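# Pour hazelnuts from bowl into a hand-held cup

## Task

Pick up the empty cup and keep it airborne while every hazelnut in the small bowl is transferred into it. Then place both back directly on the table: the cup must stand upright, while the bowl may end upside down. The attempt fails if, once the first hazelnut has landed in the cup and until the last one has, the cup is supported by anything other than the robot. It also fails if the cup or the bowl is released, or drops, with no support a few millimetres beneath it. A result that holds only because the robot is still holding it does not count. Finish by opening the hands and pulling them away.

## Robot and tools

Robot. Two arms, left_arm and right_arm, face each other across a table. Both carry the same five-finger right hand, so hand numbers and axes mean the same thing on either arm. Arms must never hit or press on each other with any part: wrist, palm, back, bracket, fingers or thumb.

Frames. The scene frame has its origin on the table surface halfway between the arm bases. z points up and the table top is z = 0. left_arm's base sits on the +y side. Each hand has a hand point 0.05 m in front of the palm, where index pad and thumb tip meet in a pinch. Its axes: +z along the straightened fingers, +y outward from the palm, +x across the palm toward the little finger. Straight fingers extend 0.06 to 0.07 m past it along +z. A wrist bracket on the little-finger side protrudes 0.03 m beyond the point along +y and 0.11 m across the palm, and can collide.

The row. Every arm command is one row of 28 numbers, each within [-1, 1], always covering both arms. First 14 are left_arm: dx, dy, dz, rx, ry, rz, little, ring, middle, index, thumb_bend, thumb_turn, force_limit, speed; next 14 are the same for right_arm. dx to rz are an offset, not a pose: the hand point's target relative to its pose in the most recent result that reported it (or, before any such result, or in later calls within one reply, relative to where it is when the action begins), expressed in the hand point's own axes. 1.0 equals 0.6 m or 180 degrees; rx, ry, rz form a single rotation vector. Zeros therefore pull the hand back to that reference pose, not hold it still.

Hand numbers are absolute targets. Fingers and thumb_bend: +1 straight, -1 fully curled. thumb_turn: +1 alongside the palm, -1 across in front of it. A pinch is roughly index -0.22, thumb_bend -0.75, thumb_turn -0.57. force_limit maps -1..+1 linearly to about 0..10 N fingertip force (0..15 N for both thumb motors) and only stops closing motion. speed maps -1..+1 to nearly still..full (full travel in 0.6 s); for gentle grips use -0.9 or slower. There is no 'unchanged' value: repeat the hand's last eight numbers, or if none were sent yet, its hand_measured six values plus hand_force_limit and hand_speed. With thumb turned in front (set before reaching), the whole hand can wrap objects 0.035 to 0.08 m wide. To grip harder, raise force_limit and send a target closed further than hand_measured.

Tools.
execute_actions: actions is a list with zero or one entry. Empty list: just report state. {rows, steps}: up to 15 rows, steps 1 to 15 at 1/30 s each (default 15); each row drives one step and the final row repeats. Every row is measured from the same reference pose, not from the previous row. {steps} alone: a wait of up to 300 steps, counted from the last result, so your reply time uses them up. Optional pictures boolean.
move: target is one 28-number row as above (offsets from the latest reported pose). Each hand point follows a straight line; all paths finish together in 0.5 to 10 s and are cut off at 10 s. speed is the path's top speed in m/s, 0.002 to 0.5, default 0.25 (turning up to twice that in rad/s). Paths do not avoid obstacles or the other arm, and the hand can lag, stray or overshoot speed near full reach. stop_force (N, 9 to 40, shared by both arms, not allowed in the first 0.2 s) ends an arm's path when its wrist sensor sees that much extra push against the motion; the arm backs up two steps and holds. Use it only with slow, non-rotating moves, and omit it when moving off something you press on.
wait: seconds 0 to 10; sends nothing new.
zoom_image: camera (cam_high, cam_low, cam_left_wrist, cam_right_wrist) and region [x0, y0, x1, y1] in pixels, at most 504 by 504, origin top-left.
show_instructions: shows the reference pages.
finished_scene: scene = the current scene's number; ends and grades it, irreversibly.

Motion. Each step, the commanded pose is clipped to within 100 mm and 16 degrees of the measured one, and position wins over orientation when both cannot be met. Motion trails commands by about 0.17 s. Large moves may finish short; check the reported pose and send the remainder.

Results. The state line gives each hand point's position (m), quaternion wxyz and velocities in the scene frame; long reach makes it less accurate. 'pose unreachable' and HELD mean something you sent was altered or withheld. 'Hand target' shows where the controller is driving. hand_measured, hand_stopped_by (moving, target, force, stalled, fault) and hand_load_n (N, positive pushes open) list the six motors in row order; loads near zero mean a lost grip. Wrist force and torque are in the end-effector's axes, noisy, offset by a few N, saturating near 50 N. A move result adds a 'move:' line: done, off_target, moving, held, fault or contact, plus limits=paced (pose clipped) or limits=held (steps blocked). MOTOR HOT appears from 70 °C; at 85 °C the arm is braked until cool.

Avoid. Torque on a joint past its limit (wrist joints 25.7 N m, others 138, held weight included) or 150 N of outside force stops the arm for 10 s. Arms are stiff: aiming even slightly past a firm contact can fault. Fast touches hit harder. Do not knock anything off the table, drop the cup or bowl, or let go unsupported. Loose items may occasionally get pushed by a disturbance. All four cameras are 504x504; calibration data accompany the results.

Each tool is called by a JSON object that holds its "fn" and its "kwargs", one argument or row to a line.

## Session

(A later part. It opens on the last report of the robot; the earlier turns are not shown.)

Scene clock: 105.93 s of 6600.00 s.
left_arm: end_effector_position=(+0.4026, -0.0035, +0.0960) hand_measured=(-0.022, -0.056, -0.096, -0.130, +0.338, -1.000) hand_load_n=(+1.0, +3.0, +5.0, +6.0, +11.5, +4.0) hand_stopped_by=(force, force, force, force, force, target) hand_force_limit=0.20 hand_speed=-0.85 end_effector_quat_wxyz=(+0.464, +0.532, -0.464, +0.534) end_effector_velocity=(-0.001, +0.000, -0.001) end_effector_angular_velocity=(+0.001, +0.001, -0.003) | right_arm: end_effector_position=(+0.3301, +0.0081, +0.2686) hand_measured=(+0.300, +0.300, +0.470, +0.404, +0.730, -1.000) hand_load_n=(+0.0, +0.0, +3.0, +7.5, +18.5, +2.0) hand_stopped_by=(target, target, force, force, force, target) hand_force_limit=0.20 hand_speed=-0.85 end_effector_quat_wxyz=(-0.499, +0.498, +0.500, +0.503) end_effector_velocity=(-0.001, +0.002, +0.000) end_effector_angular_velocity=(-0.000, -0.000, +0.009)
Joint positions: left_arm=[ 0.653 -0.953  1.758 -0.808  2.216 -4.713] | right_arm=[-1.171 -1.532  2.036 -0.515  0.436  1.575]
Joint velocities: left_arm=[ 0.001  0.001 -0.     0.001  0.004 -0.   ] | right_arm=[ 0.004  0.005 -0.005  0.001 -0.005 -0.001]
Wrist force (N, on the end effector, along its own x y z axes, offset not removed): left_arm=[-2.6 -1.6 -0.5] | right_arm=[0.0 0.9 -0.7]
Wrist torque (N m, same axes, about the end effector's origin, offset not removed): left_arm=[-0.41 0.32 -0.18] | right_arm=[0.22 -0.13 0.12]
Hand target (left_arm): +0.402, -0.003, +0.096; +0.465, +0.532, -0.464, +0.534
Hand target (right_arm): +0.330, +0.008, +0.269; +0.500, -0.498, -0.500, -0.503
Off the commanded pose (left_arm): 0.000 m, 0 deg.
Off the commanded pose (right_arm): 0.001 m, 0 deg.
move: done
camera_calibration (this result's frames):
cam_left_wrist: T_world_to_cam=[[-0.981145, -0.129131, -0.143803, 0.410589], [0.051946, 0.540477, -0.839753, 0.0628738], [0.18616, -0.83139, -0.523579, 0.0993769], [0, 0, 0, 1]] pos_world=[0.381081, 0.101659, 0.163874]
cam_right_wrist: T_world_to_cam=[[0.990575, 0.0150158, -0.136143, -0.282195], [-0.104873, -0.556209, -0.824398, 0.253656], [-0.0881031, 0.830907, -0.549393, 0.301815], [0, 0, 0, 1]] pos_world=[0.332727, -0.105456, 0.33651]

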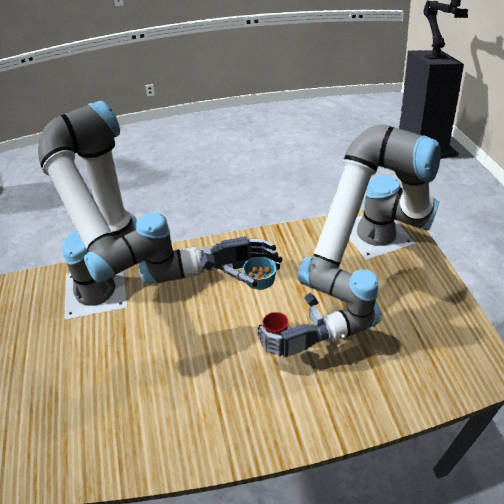

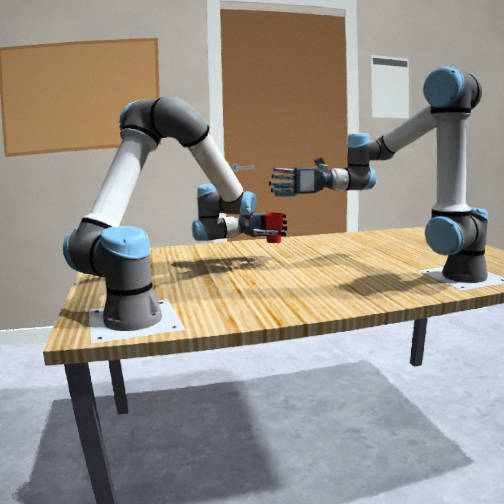

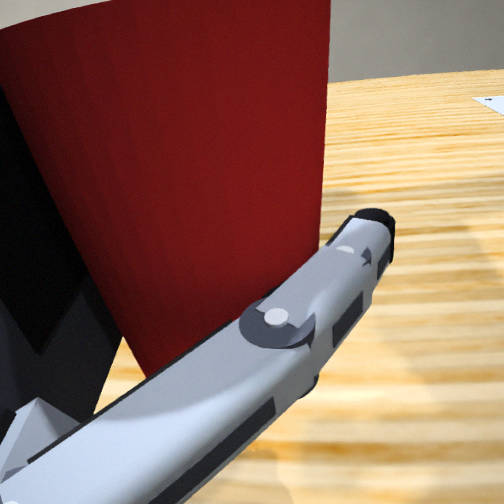

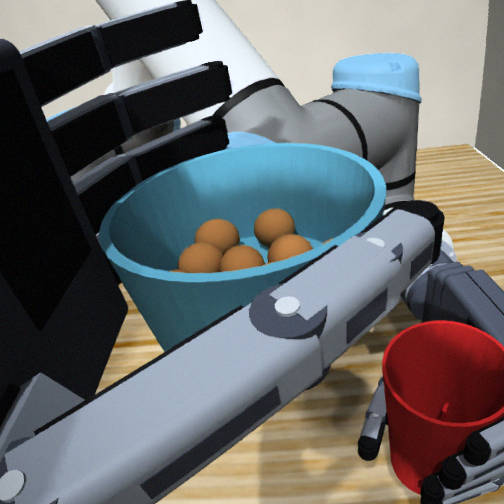

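Nearly identical. Go to (.372,.040,.226) at ~60°.

{"fn": "move", "kwargs": {
  "target": [0,0,0,0,0,0,-1,-1,-1,-1,-1,-1,0.2,-0.85,-0.071,0.07,0.053,0,0,0.33,0.3,0.3,-0.3,-1,-1,-1,0.2,-0.85],
  "speed": 0.07
}}

{"fn": "zoom_image", "kwargs": {
  "camera": "cam_high",
  "region": [200, 240, 340, 350]
}}

{"fn": "zoom_image", "kwargs": {
  "camera": "cam_low",
  "region": [220, 150, 340, 250]
}}

Scene clock: 127.10 s of 6600.00 s.
left_arm: end_effector_position=(+0.4026, -0.0035, +0.0960) hand_measured=(-0.022, -0.056, -0.096, -0.130, +0.338, -1.000) hand_load_n=(+1.0, +3.0, +5.0, +6.0, +11.5, +4.0) hand_stopped_by=(force, force, force, force, force, target) hand_force_limit=0.20 hand_speed=-0.85 end_effector_quat_wxyz=(+0.464, +0.532, -0.464, +0.534) end_effector_velocity=(-0.000, -0.000, -0.000) end_effector_angular_velocity=(+0.000, -0.000, -0.001) | right_arm: end_effector_position=(+0.3723, +0.0401, +0.2266) hand_measured=(+0.300, +0.300, +0.470, +0.404, +0.730, -1.000) hand_load_n=(+0.0, +0.0, +3.0, +7.5, +18.5, +1.5) hand_stopped_by=(target, target, force, force, force, target) hand_force_limit=0.20 hand_speed=-0.85 end_effector_quat_wxyz=(-0.683, +0.680, +0.188, +0.190) end_effector_velocity=(+0.001, +0.000, +0.000) end_effector_angular_velocity=(+0.001, +0.012, -0.002)
Joint positions: left_arm=[ 0.653 -0.953  1.758 -0.808  2.216 -4.713] | right_arm=[-1.198 -1.308  1.786 -0.489  0.409  2.611]
Joint velocities: left_arm=[-0.     0.    -0.     0.     0.001  0.   ] | right_arm=[-0.     0.003 -0.003 -0.004  0.001  0.015]
Wrist force (N, on the end effector, along its own x y z axes, offset not removed): left_arm=[-2.7 -1.9 -1.2] | right_arm=[1.6 0.3 -1.4]
Wrist torque (N m, same axes, about the end effector's origin, offset not removed): left_arm=[-0.37 0.25 -0.17] | right_arm=[0.03 -0.32 0.17]
Hand target (left_arm): +0.403, -0.004, +0.096; +0.464, +0.532, -0.464, +0.534
Hand target (right_arm): +0.372, +0.040, +0.226; +0.683, -0.680, -0.187, -0.189
Off the commanded pose (left_arm): 0.000 m, 0 deg.
Off the commanded pose (right_arm): 0.000 m, 0 deg.
After step 90, 10.40 s passed at rest.
move: done
camera_calibration (this result's frames):
cam_left_wrist: T_world_to_cam=[[-0.981145, -0.12913, -0.143803, 0.410589], [0.0519468, 0.540477, -0.839753, 0.0628735], [0.18616, -0.83139, -0.523579, 0.0993772], [0, 0, 0, 1]] pos_world=[0.381081, 0.101659, 0.163874]
cam_right_wrist: T_world_to_cam=[[0.388546, 0.0194571, -0.921224, 0.0716322], [-0.760778, -0.557283, -0.332645, 0.374033], [-0.519855, 0.830095, -0.201727, 0.337811], [0, 0, 0, 1]] pos_world=[0.432336, -0.0733666, 0.258555]

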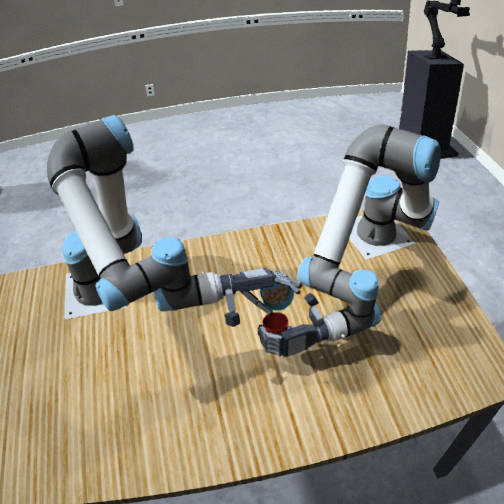

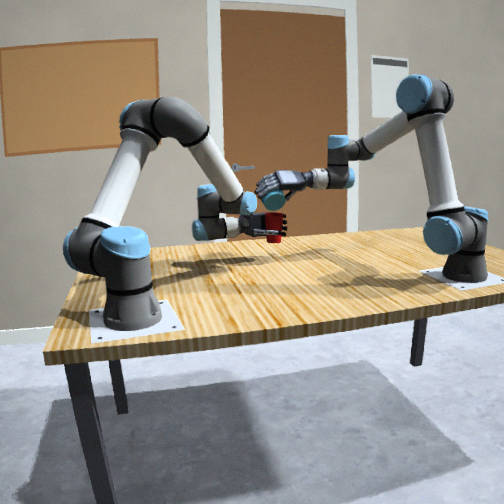

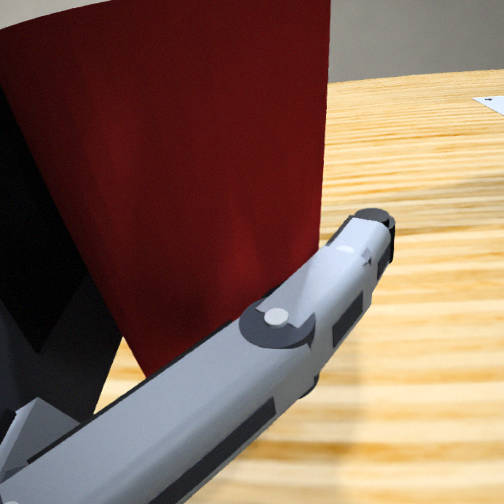

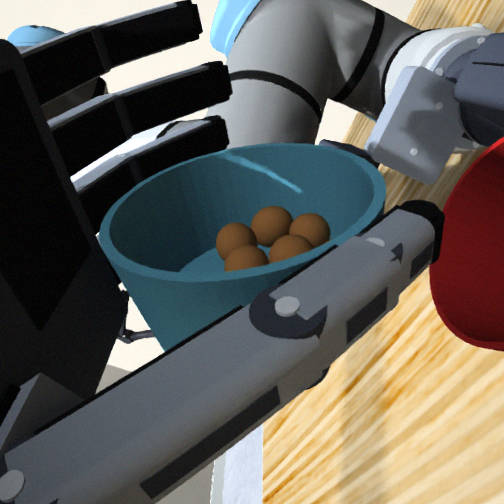

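Region (200, 240, 340, 350) of cam_high's 504x504 image, scaled by 3.600, with more detail than that image has; it fills the top 396 rows of this view, and the rest is white.

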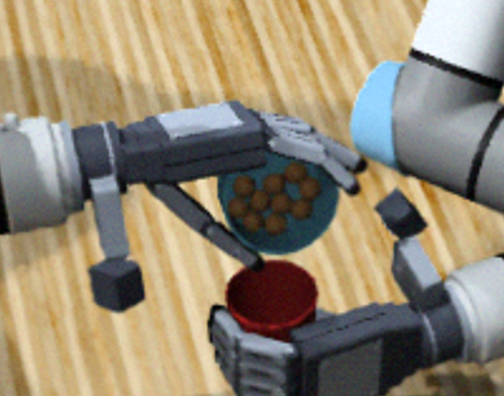

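Region (220, 150, 340, 250) of cam_low's 504x504 image, scaled by 4.200, with more detail than that image has.

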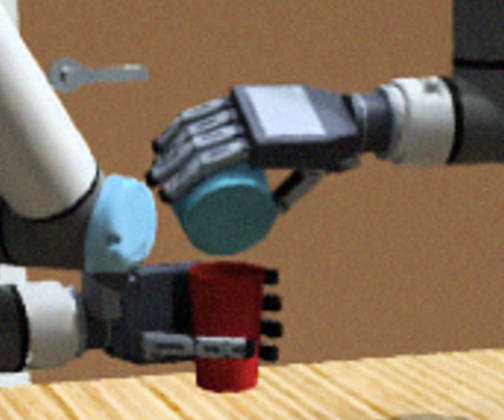

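{"fn": "move", "kwargs": {
  "target": [0,0,0,0,0,0,-1,-1,-1,-1,-1,-1,0.2,-0.85,-0.006,0.02,-0.007,0,0,0.085,0.3,0.3,-0.3,-1,-1,-1,0.2,-0.85],
  "speed": 0.02
}}

{"fn": "move", "kwargs": {
  "target": [0,0,0,0,0,0,-1,-1,-1,-1,-1,-1,0.2,-0.85,0,0,0,0,0,0.06,0.3,0.3,-0.3,-1,-1,-1,0.2,-0.85],
  "speed": 0.01
}}

{"fn": "move", "kwargs": {
  "target": [0,0,0,0,0,0,-1,-1,-1,-1,-1,-1,0.2,-0.85,0.008,-0.004,0,0,0,0.06,0.3,0.3,-0.3,-1,-1,-1,0.2,-0.85],
  "speed": 0.01
}}

Scene clock: 156.07 s of 6600.00 s.
left_arm: end_effector_position=(+0.4026, -0.0035, +0.0960) hand_measured=(-0.022, -0.056, -0.096, -0.130, +0.338, -1.000) hand_load_n=(+1.0, +3.0, +5.0, +6.0, +11.5, +4.0) hand_stopped_by=(force, force, force, force, force, target) hand_force_limit=0.20 hand_speed=-0.85 end_effector_quat_wxyz=(+0.464, +0.532, -0.464, +0.534) end_effector_velocity=(-0.000, -0.000, +0.000) end_effector_angular_velocity=(-0.000, -0.001, -0.000) | right_arm: end_effector_position=(+0.3753, +0.0360, +0.2145) hand_measured=(+0.300, +0.300, +0.470, +0.404, +0.730, -1.000) hand_load_n=(+0.0, +0.0, +3.0, +7.5, +18.5, +1.5) hand_stopped_by=(target, target, force, force, force, target) hand_force_limit=0.20 hand_speed=-0.85 end_effector_quat_wxyz=(-0.702, +0.699, +0.096, +0.098) end_effector_velocity=(-0.000, +0.000, +0.001) end_effector_angular_velocity=(+0.001, +0.007, +0.001)
Joint positions: left_arm=[ 0.653 -0.953  1.758 -0.808  2.216 -4.713] | right_arm=[-1.223 -1.263  1.763 -0.512  0.384  2.877]
Joint velocities: left_arm=[-0.001 -0.    -0.    -0.    -0.     0.001] | right_arm=[-0.    -0.001 -0.001 -0.002 -0.001  0.01 ]
Wrist force (N, on the end effector, along its own x y z axes, offset not removed): left_arm=[-2.1 -1.1 0.4] | right_arm=[3.2 2.3 0.2]
Wrist torque (N m, same axes, about the end effector's origin, offset not removed): left_arm=[-0.28 0.16 -0.08] | right_arm=[0.25 -0.52 0.34]
Hand target (left_arm): +0.403, -0.004, +0.096; +0.464, +0.532, -0.464, +0.534
Hand target (right_arm): +0.375, +0.036, +0.214; +0.702, -0.699, -0.096, -0.097
Off the commanded pose (left_arm): 0.000 m, 0 deg.
Off the commanded pose (right_arm): 0.000 m, 0 deg.
After step 90, 19.10 s passed at rest.
move: done
camera_calibration (this result's frames):
cam_left_wrist: T_world_to_cam=[[-0.981145, -0.129131, -0.143803, 0.410589], [0.0519462, 0.540477, -0.839754, 0.062874], [0.18616, -0.83139, -0.523579, 0.0993769], [0, 0, 0, 1]] pos_world=[0.381081, 0.101659, 0.163874]
cam_right_wrist: T_world_to_cam=[[0.132801, 0.0201963, -0.990937, 0.170304], [-0.820853, -0.558093, -0.121381, 0.347348], [-0.555486, 0.829533, -0.0575369, 0.322827], [0, 0, 0, 1]] pos_world=[0.441831, -0.0773824, 0.229497]

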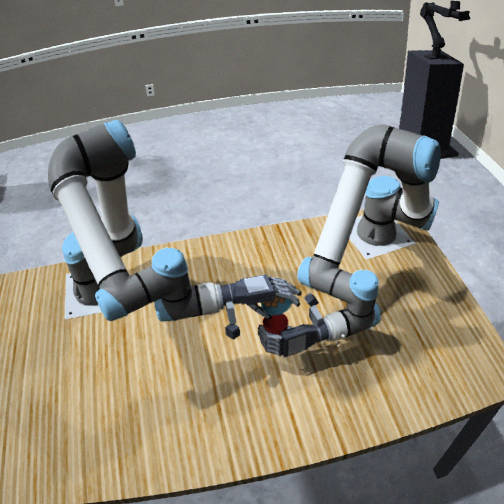

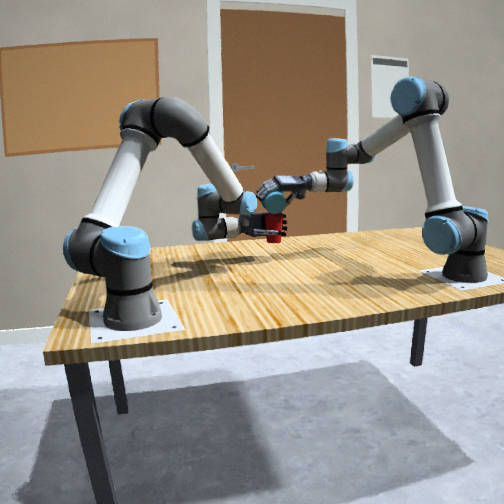

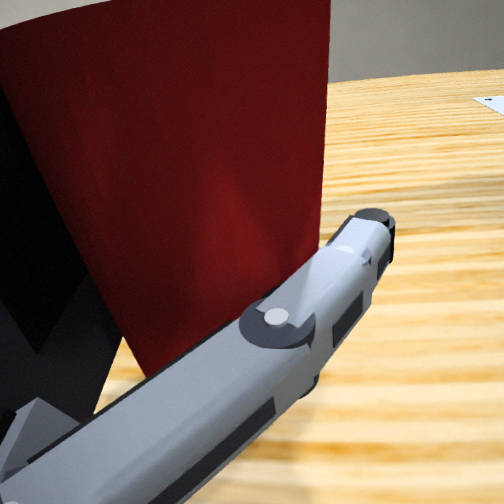

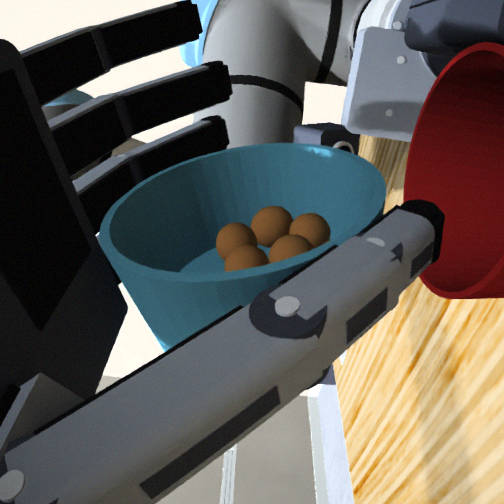

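Scene clock: 165.70 s of 6600.00 s.
left_arm: end_effector_position=(+0.4026, -0.0035, +0.0960) hand_measured=(-0.022, -0.056, -0.096, -0.130, +0.338, -1.000) hand_load_n=(+1.0, +3.0, +5.0, +6.0, +11.5, +4.5) hand_stopped_by=(force, force, force, force, force, target) hand_force_limit=0.20 hand_speed=-0.85 end_effector_quat_wxyz=(+0.464, +0.532, -0.464, +0.534) end_effector_velocity=(+0.000, +0.000, +0.000) end_effector_angular_velocity=(-0.000, +0.000, +0.001) | right_arm: end_effector_position=(+0.3753, +0.0360, +0.2145) hand_measured=(+0.300, +0.300, +0.470, +0.404, +0.730, -1.000) hand_load_n=(+0.0, +0.0, +3.0, +7.5, +18.5, +1.5) hand_stopped_by=(target, target, force, force, force, target) hand_force_limit=0.20 hand_speed=-0.85 end_effector_quat_wxyz=(-0.708, +0.705, +0.030, +0.031) end_effector_velocity=(-0.000, -0.000, +0.001) end_effector_angular_velocity=(+0.001, +0.002, -0.000)
Joint positions: left_arm=[ 0.653 -0.953  1.758 -0.808  2.216 -4.713] | right_arm=[-1.232 -1.237  1.738 -0.513  0.374  3.066]
Joint velocities: left_arm=[ 0.     0.    -0.    -0.    -0.    -0.001] | right_arm=[-0.    -0.002 -0.    -0.001  0.     0.005]
Wrist force (N, on the end effector, along its own x y z axes, offset not removed): left_arm=[-2.3 -0.5 0.0] | right_arm=[0.8 -1.2 -0.5]
Wrist torque (N m, same axes, about the end effector's origin, offset not removed): left_arm=[-0.21 0.24 -0.15] | right_arm=[-0.21 -0.15 -0.06]
Hand target (left_arm): +0.403, -0.004, +0.096; +0.464, +0.532, -0.464, +0.534
Hand target (right_arm): +0.375, +0.036, +0.214; +0.708, -0.705, -0.030, -0.031
Off the commanded pose (left_arm): 0.000 m, 0 deg.
Off the commanded pose (right_arm): 0.000 m, 0 deg.
move: done
camera_calibration (this result's frames):
cam_left_wrist: T_world_to_cam=[[-0.981145, -0.129131, -0.143805, 0.410589], [0.0519476, 0.540476, -0.839754, 0.0628744], [0.186161, -0.831391, -0.523578, 0.0993768], [0, 0, 0, 1]] pos_world=[0.381081, 0.101659, 0.163875]
cam_right_wrist: T_world_to_cam=[[-0.0546677, 0.0205546, -0.998293, 0.242247], [-0.828644, -0.558749, 0.0338731, 0.317013], [-0.557099, 0.829082, 0.047578, 0.300882], [0, 0, 0, 1]] pos_world=[0.443555, -0.0773041, 0.21678]

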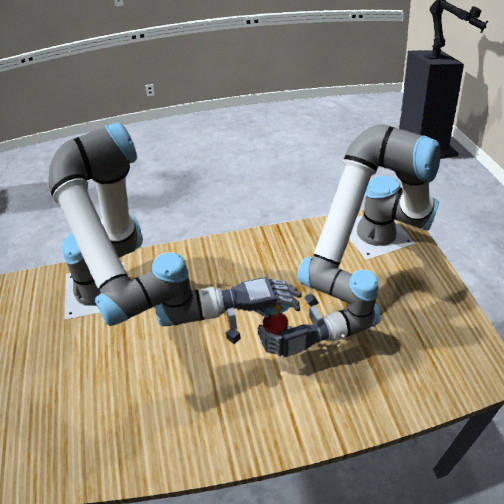

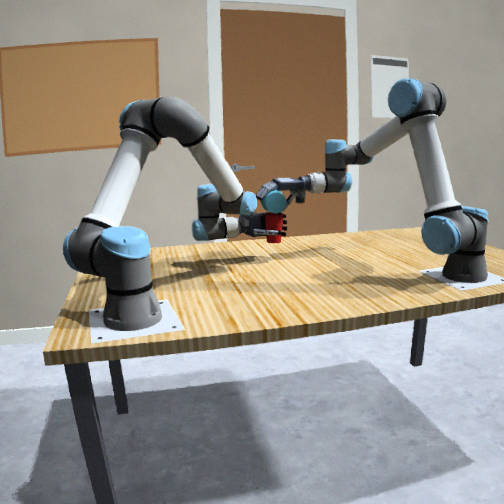

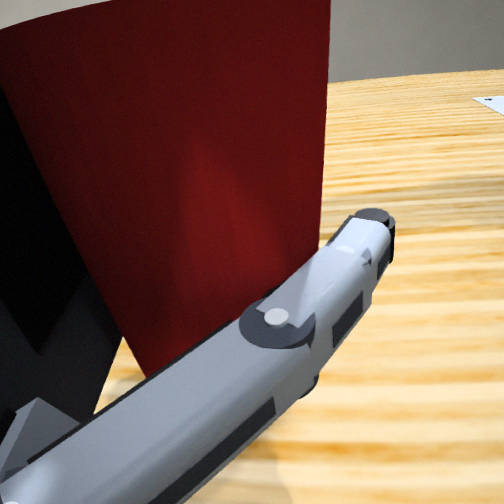

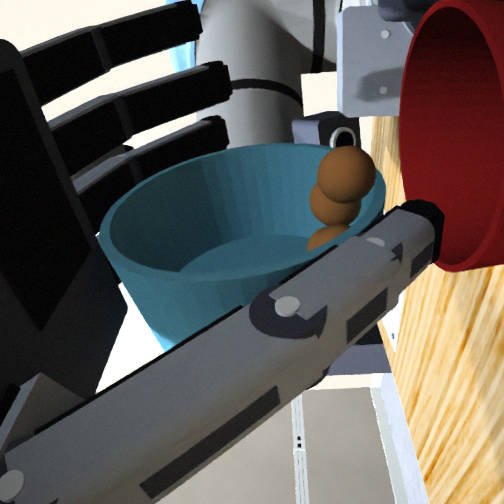

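Scene clock: 175.33 s of 6600.00 s.
left_arm: end_effector_position=(+0.4026, -0.0035, +0.0960) hand_measured=(-0.022, -0.056, -0.096, -0.130, +0.338, -1.000) hand_load_n=(+1.0, +3.0, +5.0, +6.0, +11.5, +4.5) hand_stopped_by=(force, force, force, force, force, target) hand_force_limit=0.20 hand_speed=-0.85 end_effector_quat_wxyz=(+0.464, +0.532, -0.464, +0.534) end_effector_velocity=(-0.001, -0.001, +0.001) end_effector_angular_velocity=(-0.001, -0.001, -0.001) | right_arm: end_effector_position=(+0.3799, +0.0361, +0.2173) hand_measured=(+0.300, +0.300, +0.470, +0.404, +0.730, -1.000) hand_load_n=(+0.0, +0.0, +3.0, +7.5, +18.5, +1.5) hand_stopped_by=(target, target, force, force, force, target) hand_force_limit=0.20 hand_speed=-0.85 end_effector_quat_wxyz=(+0.708, -0.705, +0.036, +0.035) end_effector_velocity=(+0.000, -0.000, +0.001) end_effector_angular_velocity=(+0.000, +0.005, -0.000)
Joint positions: left_arm=[ 0.653 -0.953  1.758 -0.808  2.216 -4.713] | right_arm=[-1.244 -1.206  1.703 -0.509  0.363  3.254]
Joint velocities: left_arm=[-0.001 -0.001 -0.    -0.     0.     0.   ] | right_arm=[-0.001 -0.    -0.001 -0.    -0.001  0.006]
Wrist force (N, on the end effector, along its own x y z axes, offset not removed): left_arm=[-2.9 -0.6 -0.3] | right_arm=[1.6 2.9 0.5]
Wrist torque (N m, same axes, about the end effector's origin, offset not removed): left_arm=[-0.20 0.29 -0.05] | right_arm=[0.38 -0.31 0.15]
Hand target (left_arm): +0.403, -0.004, +0.096; +0.464, +0.532, -0.464, +0.534
Hand target (right_arm): +0.380, +0.036, +0.217; +0.708, -0.705, +0.036, +0.035
Off the commanded pose (left_arm): 0.000 m, 0 deg.
Off the commanded pose (right_arm): 0.000 m, 0 deg.
move: done
camera_calibration (this result's frames):
cam_left_wrist: T_world_to_cam=[[-0.981145, -0.129131, -0.143805, 0.410589], [0.051948, 0.540476, -0.839754, 0.0628742], [0.186161, -0.831391, -0.523578, 0.0993769], [0, 0, 0, 1]] pos_world=[0.381081, 0.101659, 0.163875]
cam_right_wrist: T_world_to_cam=[[-0.240244, 0.02075, -0.970491, 0.309758], [-0.80729, -0.559449, 0.187882, 0.279143], [-0.539041, 0.828605, 0.151155, 0.273925], [0, 0, 0, 1]] pos_world=[0.447424, -0.0772371, 0.206766]

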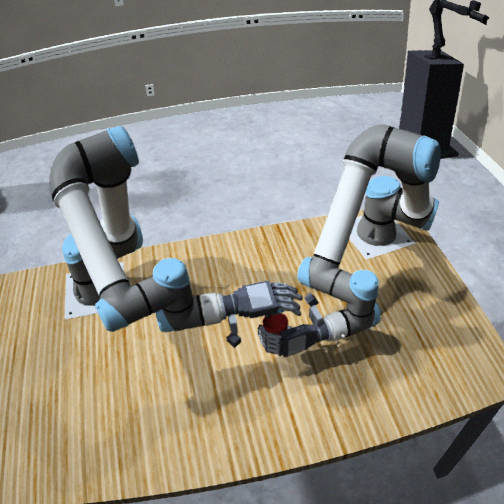

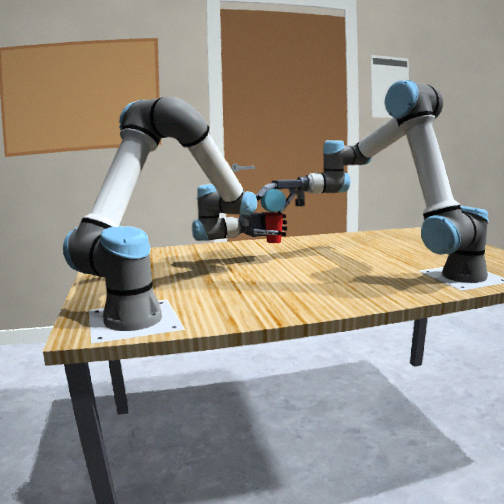

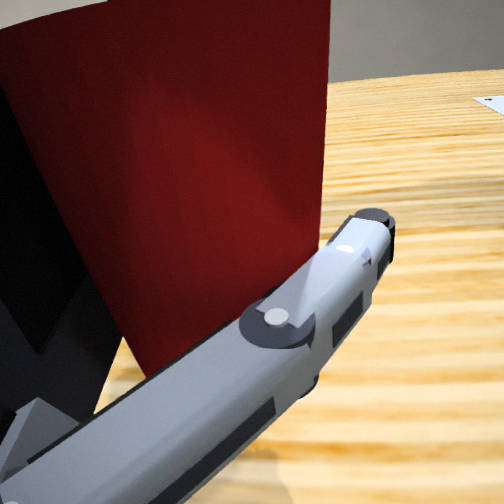

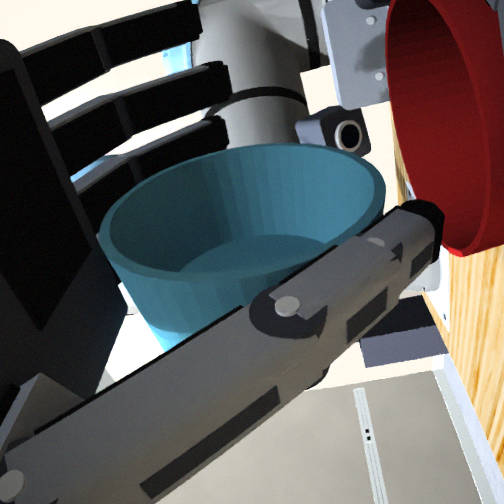

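Roll back (95.8°) while rising and backing off.

{"fn": "move", "kwargs": {
  "target": [0,0,0,0,0,0,-1,-1,-1,-1,-1,-1,0.2,-0.85,-0.03,-0.08,-0.12,0,0,-0.532,0.3,0.3,-0.3,-1,-1,-1,0.2,-0.85],
  "speed": 0.15
}}

{"fn": "zoom_image", "kwargs": {
  "camera": "cam_high",
  "region": [150, 230, 410, 440]
}}

Scene clock: 188.90 s of 6600.00 s.
left_arm: end_effector_position=(+0.4026, -0.0035, +0.0960) hand_measured=(-0.022, -0.056, -0.096, -0.130, +0.338, -1.000) hand_load_n=(+1.0, +3.0, +5.0, +6.0, +11.5, +4.5) hand_stopped_by=(force, force, force, force, force, target) hand_force_limit=0.20 hand_speed=-0.85 end_effector_quat_wxyz=(+0.464, +0.532, -0.464, +0.534) end_effector_velocity=(-0.000, +0.000, -0.000) end_effector_angular_velocity=(+0.000, +0.002, -0.000) | right_arm: end_effector_position=(+0.3667, -0.0362, +0.2663) hand_measured=(+0.300, +0.300, +0.470, +0.404, +0.730, -1.000) hand_load_n=(+0.0, +0.0, +3.0, +7.5, +18.5, +2.0) hand_stopped_by=(target, target, force, force, force, target) hand_force_limit=0.20 hand_speed=-0.85 end_effector_quat_wxyz=(-0.501, +0.500, +0.498, +0.501) end_effector_velocity=(-0.001, -0.001, +0.000) end_effector_angular_velocity=(-0.004, -0.016, -0.000)
Joint positions: left_arm=[ 0.653 -0.953  1.758 -0.808  2.216 -4.713] | right_arm=[-1.322 -1.534  2.044 -0.528  0.285  1.59 ]
Joint velocities: left_arm=[ 0.001  0.     0.     0.     0.001 -0.001] | right_arm=[-0.001 -0.001 -0.     0.015 -0.    -0.029]
Wrist force (N, on the end effector, along its own x y z axes, offset not removed): left_arm=[-0.9 -1.1 -0.4] | right_arm=[-0.4 -1.8 1.7]
Wrist torque (N m, same axes, about the end effector's origin, offset not removed): left_arm=[-0.34 -0.01 -0.04] | right_arm=[-0.38 -0.07 0.02]
Hand target (left_arm): +0.403, -0.004, +0.096; +0.464, +0.532, -0.464, +0.534
Hand target (right_arm): +0.367, -0.036, +0.266; +0.501, -0.499, -0.498, -0.501
Off the commanded pose (left_arm): 0.000 m, 0 deg.
Off the commanded pose (right_arm): 0.000 m, 0 deg.
After step 90, 4.57 s passed at rest.
move: done
camera_calibration (this result's frames):
cam_left_wrist: T_world_to_cam=[[-0.981145, -0.129131, -0.143805, 0.410589], [0.0519481, 0.540476, -0.839754, 0.0628742], [0.186161, -0.831391, -0.523578, 0.0993769], [0, 0, 0, 1]] pos_world=[0.381081, 0.101659, 0.163875]
cam_right_wrist: T_world_to_cam=[[0.989506, 0.0151291, -0.143699, -0.315683], [-0.111147, -0.555774, -0.82387, 0.233122], [-0.0923284, 0.831196, -0.54826, 0.3418], [0, 0, 0, 1]] pos_world=[0.369839, -0.149764, 0.334094]

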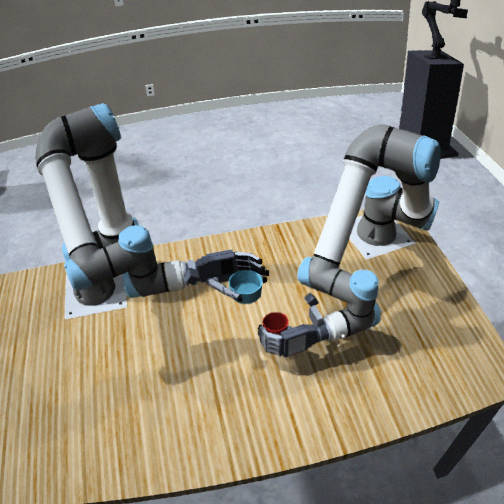

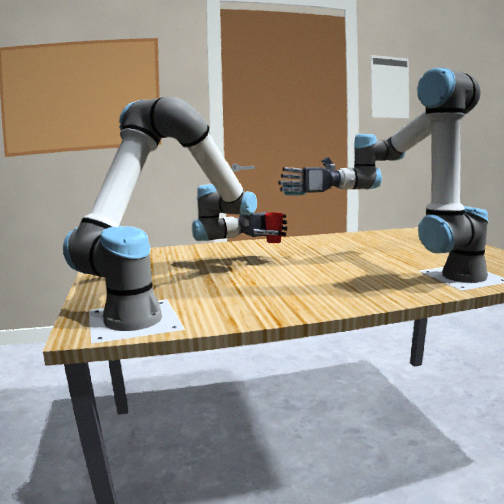

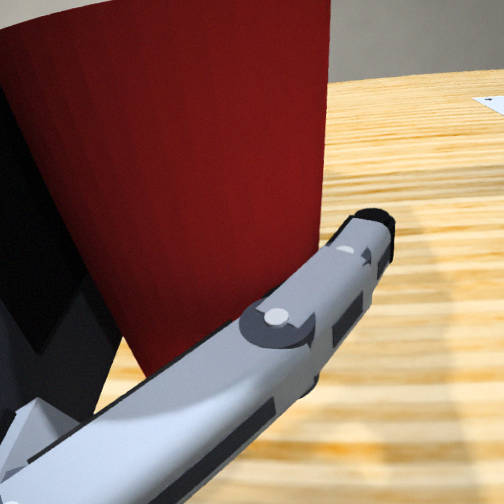

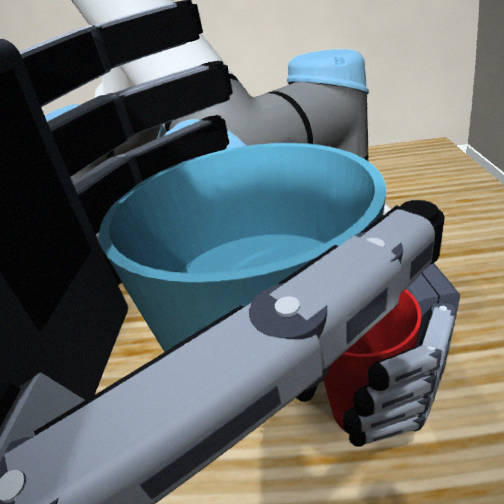

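Region (150, 230, 410, 440) of cam_high's 504x504 image, scaled by 1.938, with more detail than that image has; it fills the top 407 rows of this view, and the rest is white.

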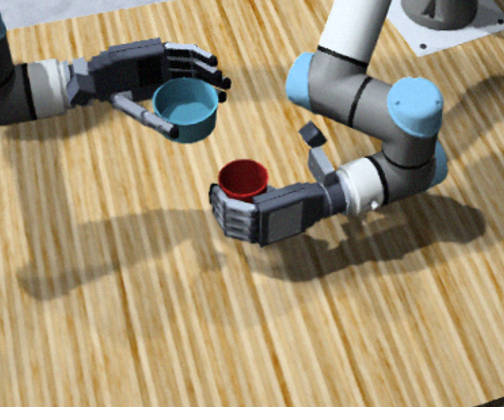

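{"fn": "move", "kwargs": {
  "target": [-0.085,-0.108,0.027,0.12,0,0,-1,-1,-1,-1,-1,-1,0.2,-0.85,-0.377,0.172,-0.257,-0.25,0,0,0.3,0.3,-0.3,-1,-1,-1,0.2,-0.85],
  "speed": 0.08
}}

Scene clock: 204.67 s of 6600.00 s.
left_arm: end_effector_position=(+0.4690, -0.0107, +0.0453) hand_measured=(-0.022, -0.056, -0.096, -0.130, +0.338, -1.000) hand_load_n=(+1.0, +3.0, +5.0, +6.0, +11.5, +4.5) hand_stopped_by=(force, force, force, force, force, target) hand_force_limit=0.20 hand_speed=-0.85 end_effector_quat_wxyz=(+0.357, +0.610, -0.356, +0.612) end_effector_velocity=(+0.000, -0.000, -0.001) end_effector_angular_velocity=(+0.001, +0.001, +0.004) | right_arm: end_effector_position=(+0.4690, -0.1893, +0.0392) hand_measured=(+0.300, +0.300, +0.470, +0.404, +0.730, -1.000) hand_load_n=(+0.0, +0.0, +3.0, +7.5, +18.5, +2.0) hand_stopped_by=(target, target, force, force, force, target) hand_force_limit=0.20 hand_speed=-0.85 end_effector_quat_wxyz=(-0.272, +0.654, +0.269, +0.653) end_effector_velocity=(+0.002, -0.002, -0.002) end_effector_angular_velocity=(+0.001, +0.000, -0.009)
Joint positions: left_arm=[ 0.589 -0.885  1.823 -0.941  1.775 -4.713] | right_arm=[-1.39  -1.133  2.429 -1.297  1.001  1.576]
Joint velocities: left_arm=[-0.001  0.002  0.    -0.001 -0.005  0.   ] | right_arm=[ 0.001  0.01  -0.002 -0.009  0.009  0.001]
Wrist force (N, on the end effector, along its own x y z axes, offset not removed): left_arm=[-2.1 -1.4 -1.3] | right_arm=[-0.2 -1.6 -1.5]
Wrist torque (N m, same axes, about the end effector's origin, offset not removed): left_arm=[-0.26 0.20 -0.15] | right_arm=[0.00 -0.17 0.05]
Hand target (left_arm): +0.469, -0.011, +0.045; +0.357, +0.610, -0.356, +0.612
Hand target (right_arm): +0.469, -0.189, +0.039; -0.272, +0.654, +0.268, +0.653
Off the commanded pose (left_arm): 0.000 m, 0 deg.
Off the commanded pose (right_arm): 0.000 m, 0 deg.
After step 90, 7.40 s passed at rest.
move: done
camera_calibration (this result's frames):
cam_left_wrist: T_world_to_cam=[[-0.864974, -0.481097, -0.142708, 0.409243], [-0.150881, 0.520557, -0.84039, 0.115662], [0.478597, -0.705383, -0.522857, -0.0813914], [0, 0, 0, 1]] pos_world=[0.410389, 0.0792651, 0.113047]
cam_right_wrist: T_world_to_cam=[[0.71028, -0.688566, -0.146218, -0.449351], [-0.475331, -0.315955, -0.821117, 0.188398], [0.519194, 0.652725, -0.551713, 0.0335519], [0, 0, 0, 1]] pos_world=[0.391297, -0.271783, 0.107504]

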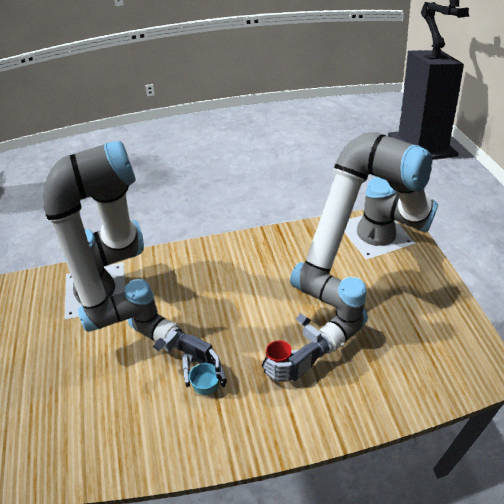

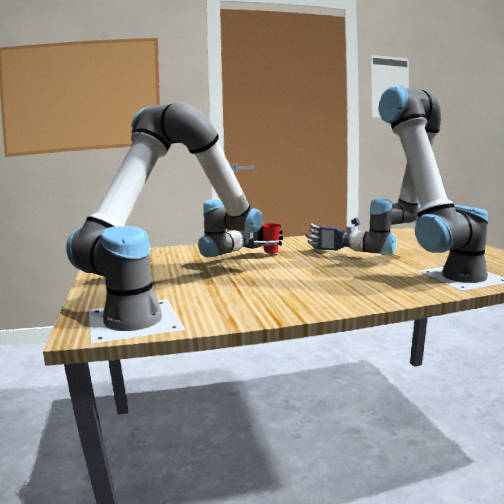

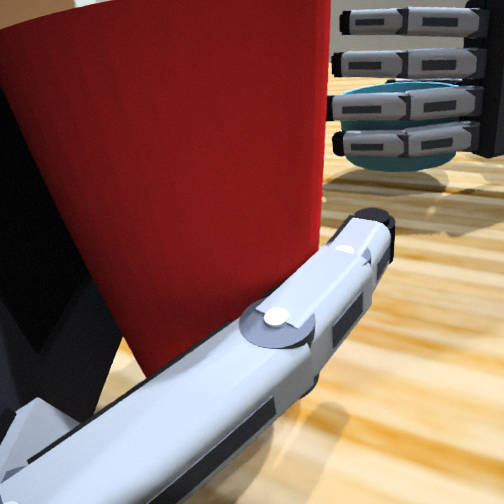

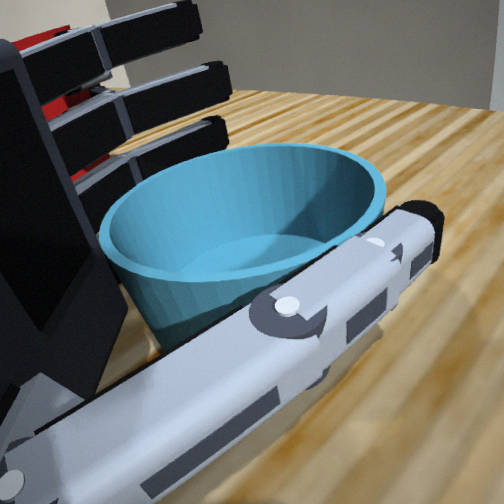

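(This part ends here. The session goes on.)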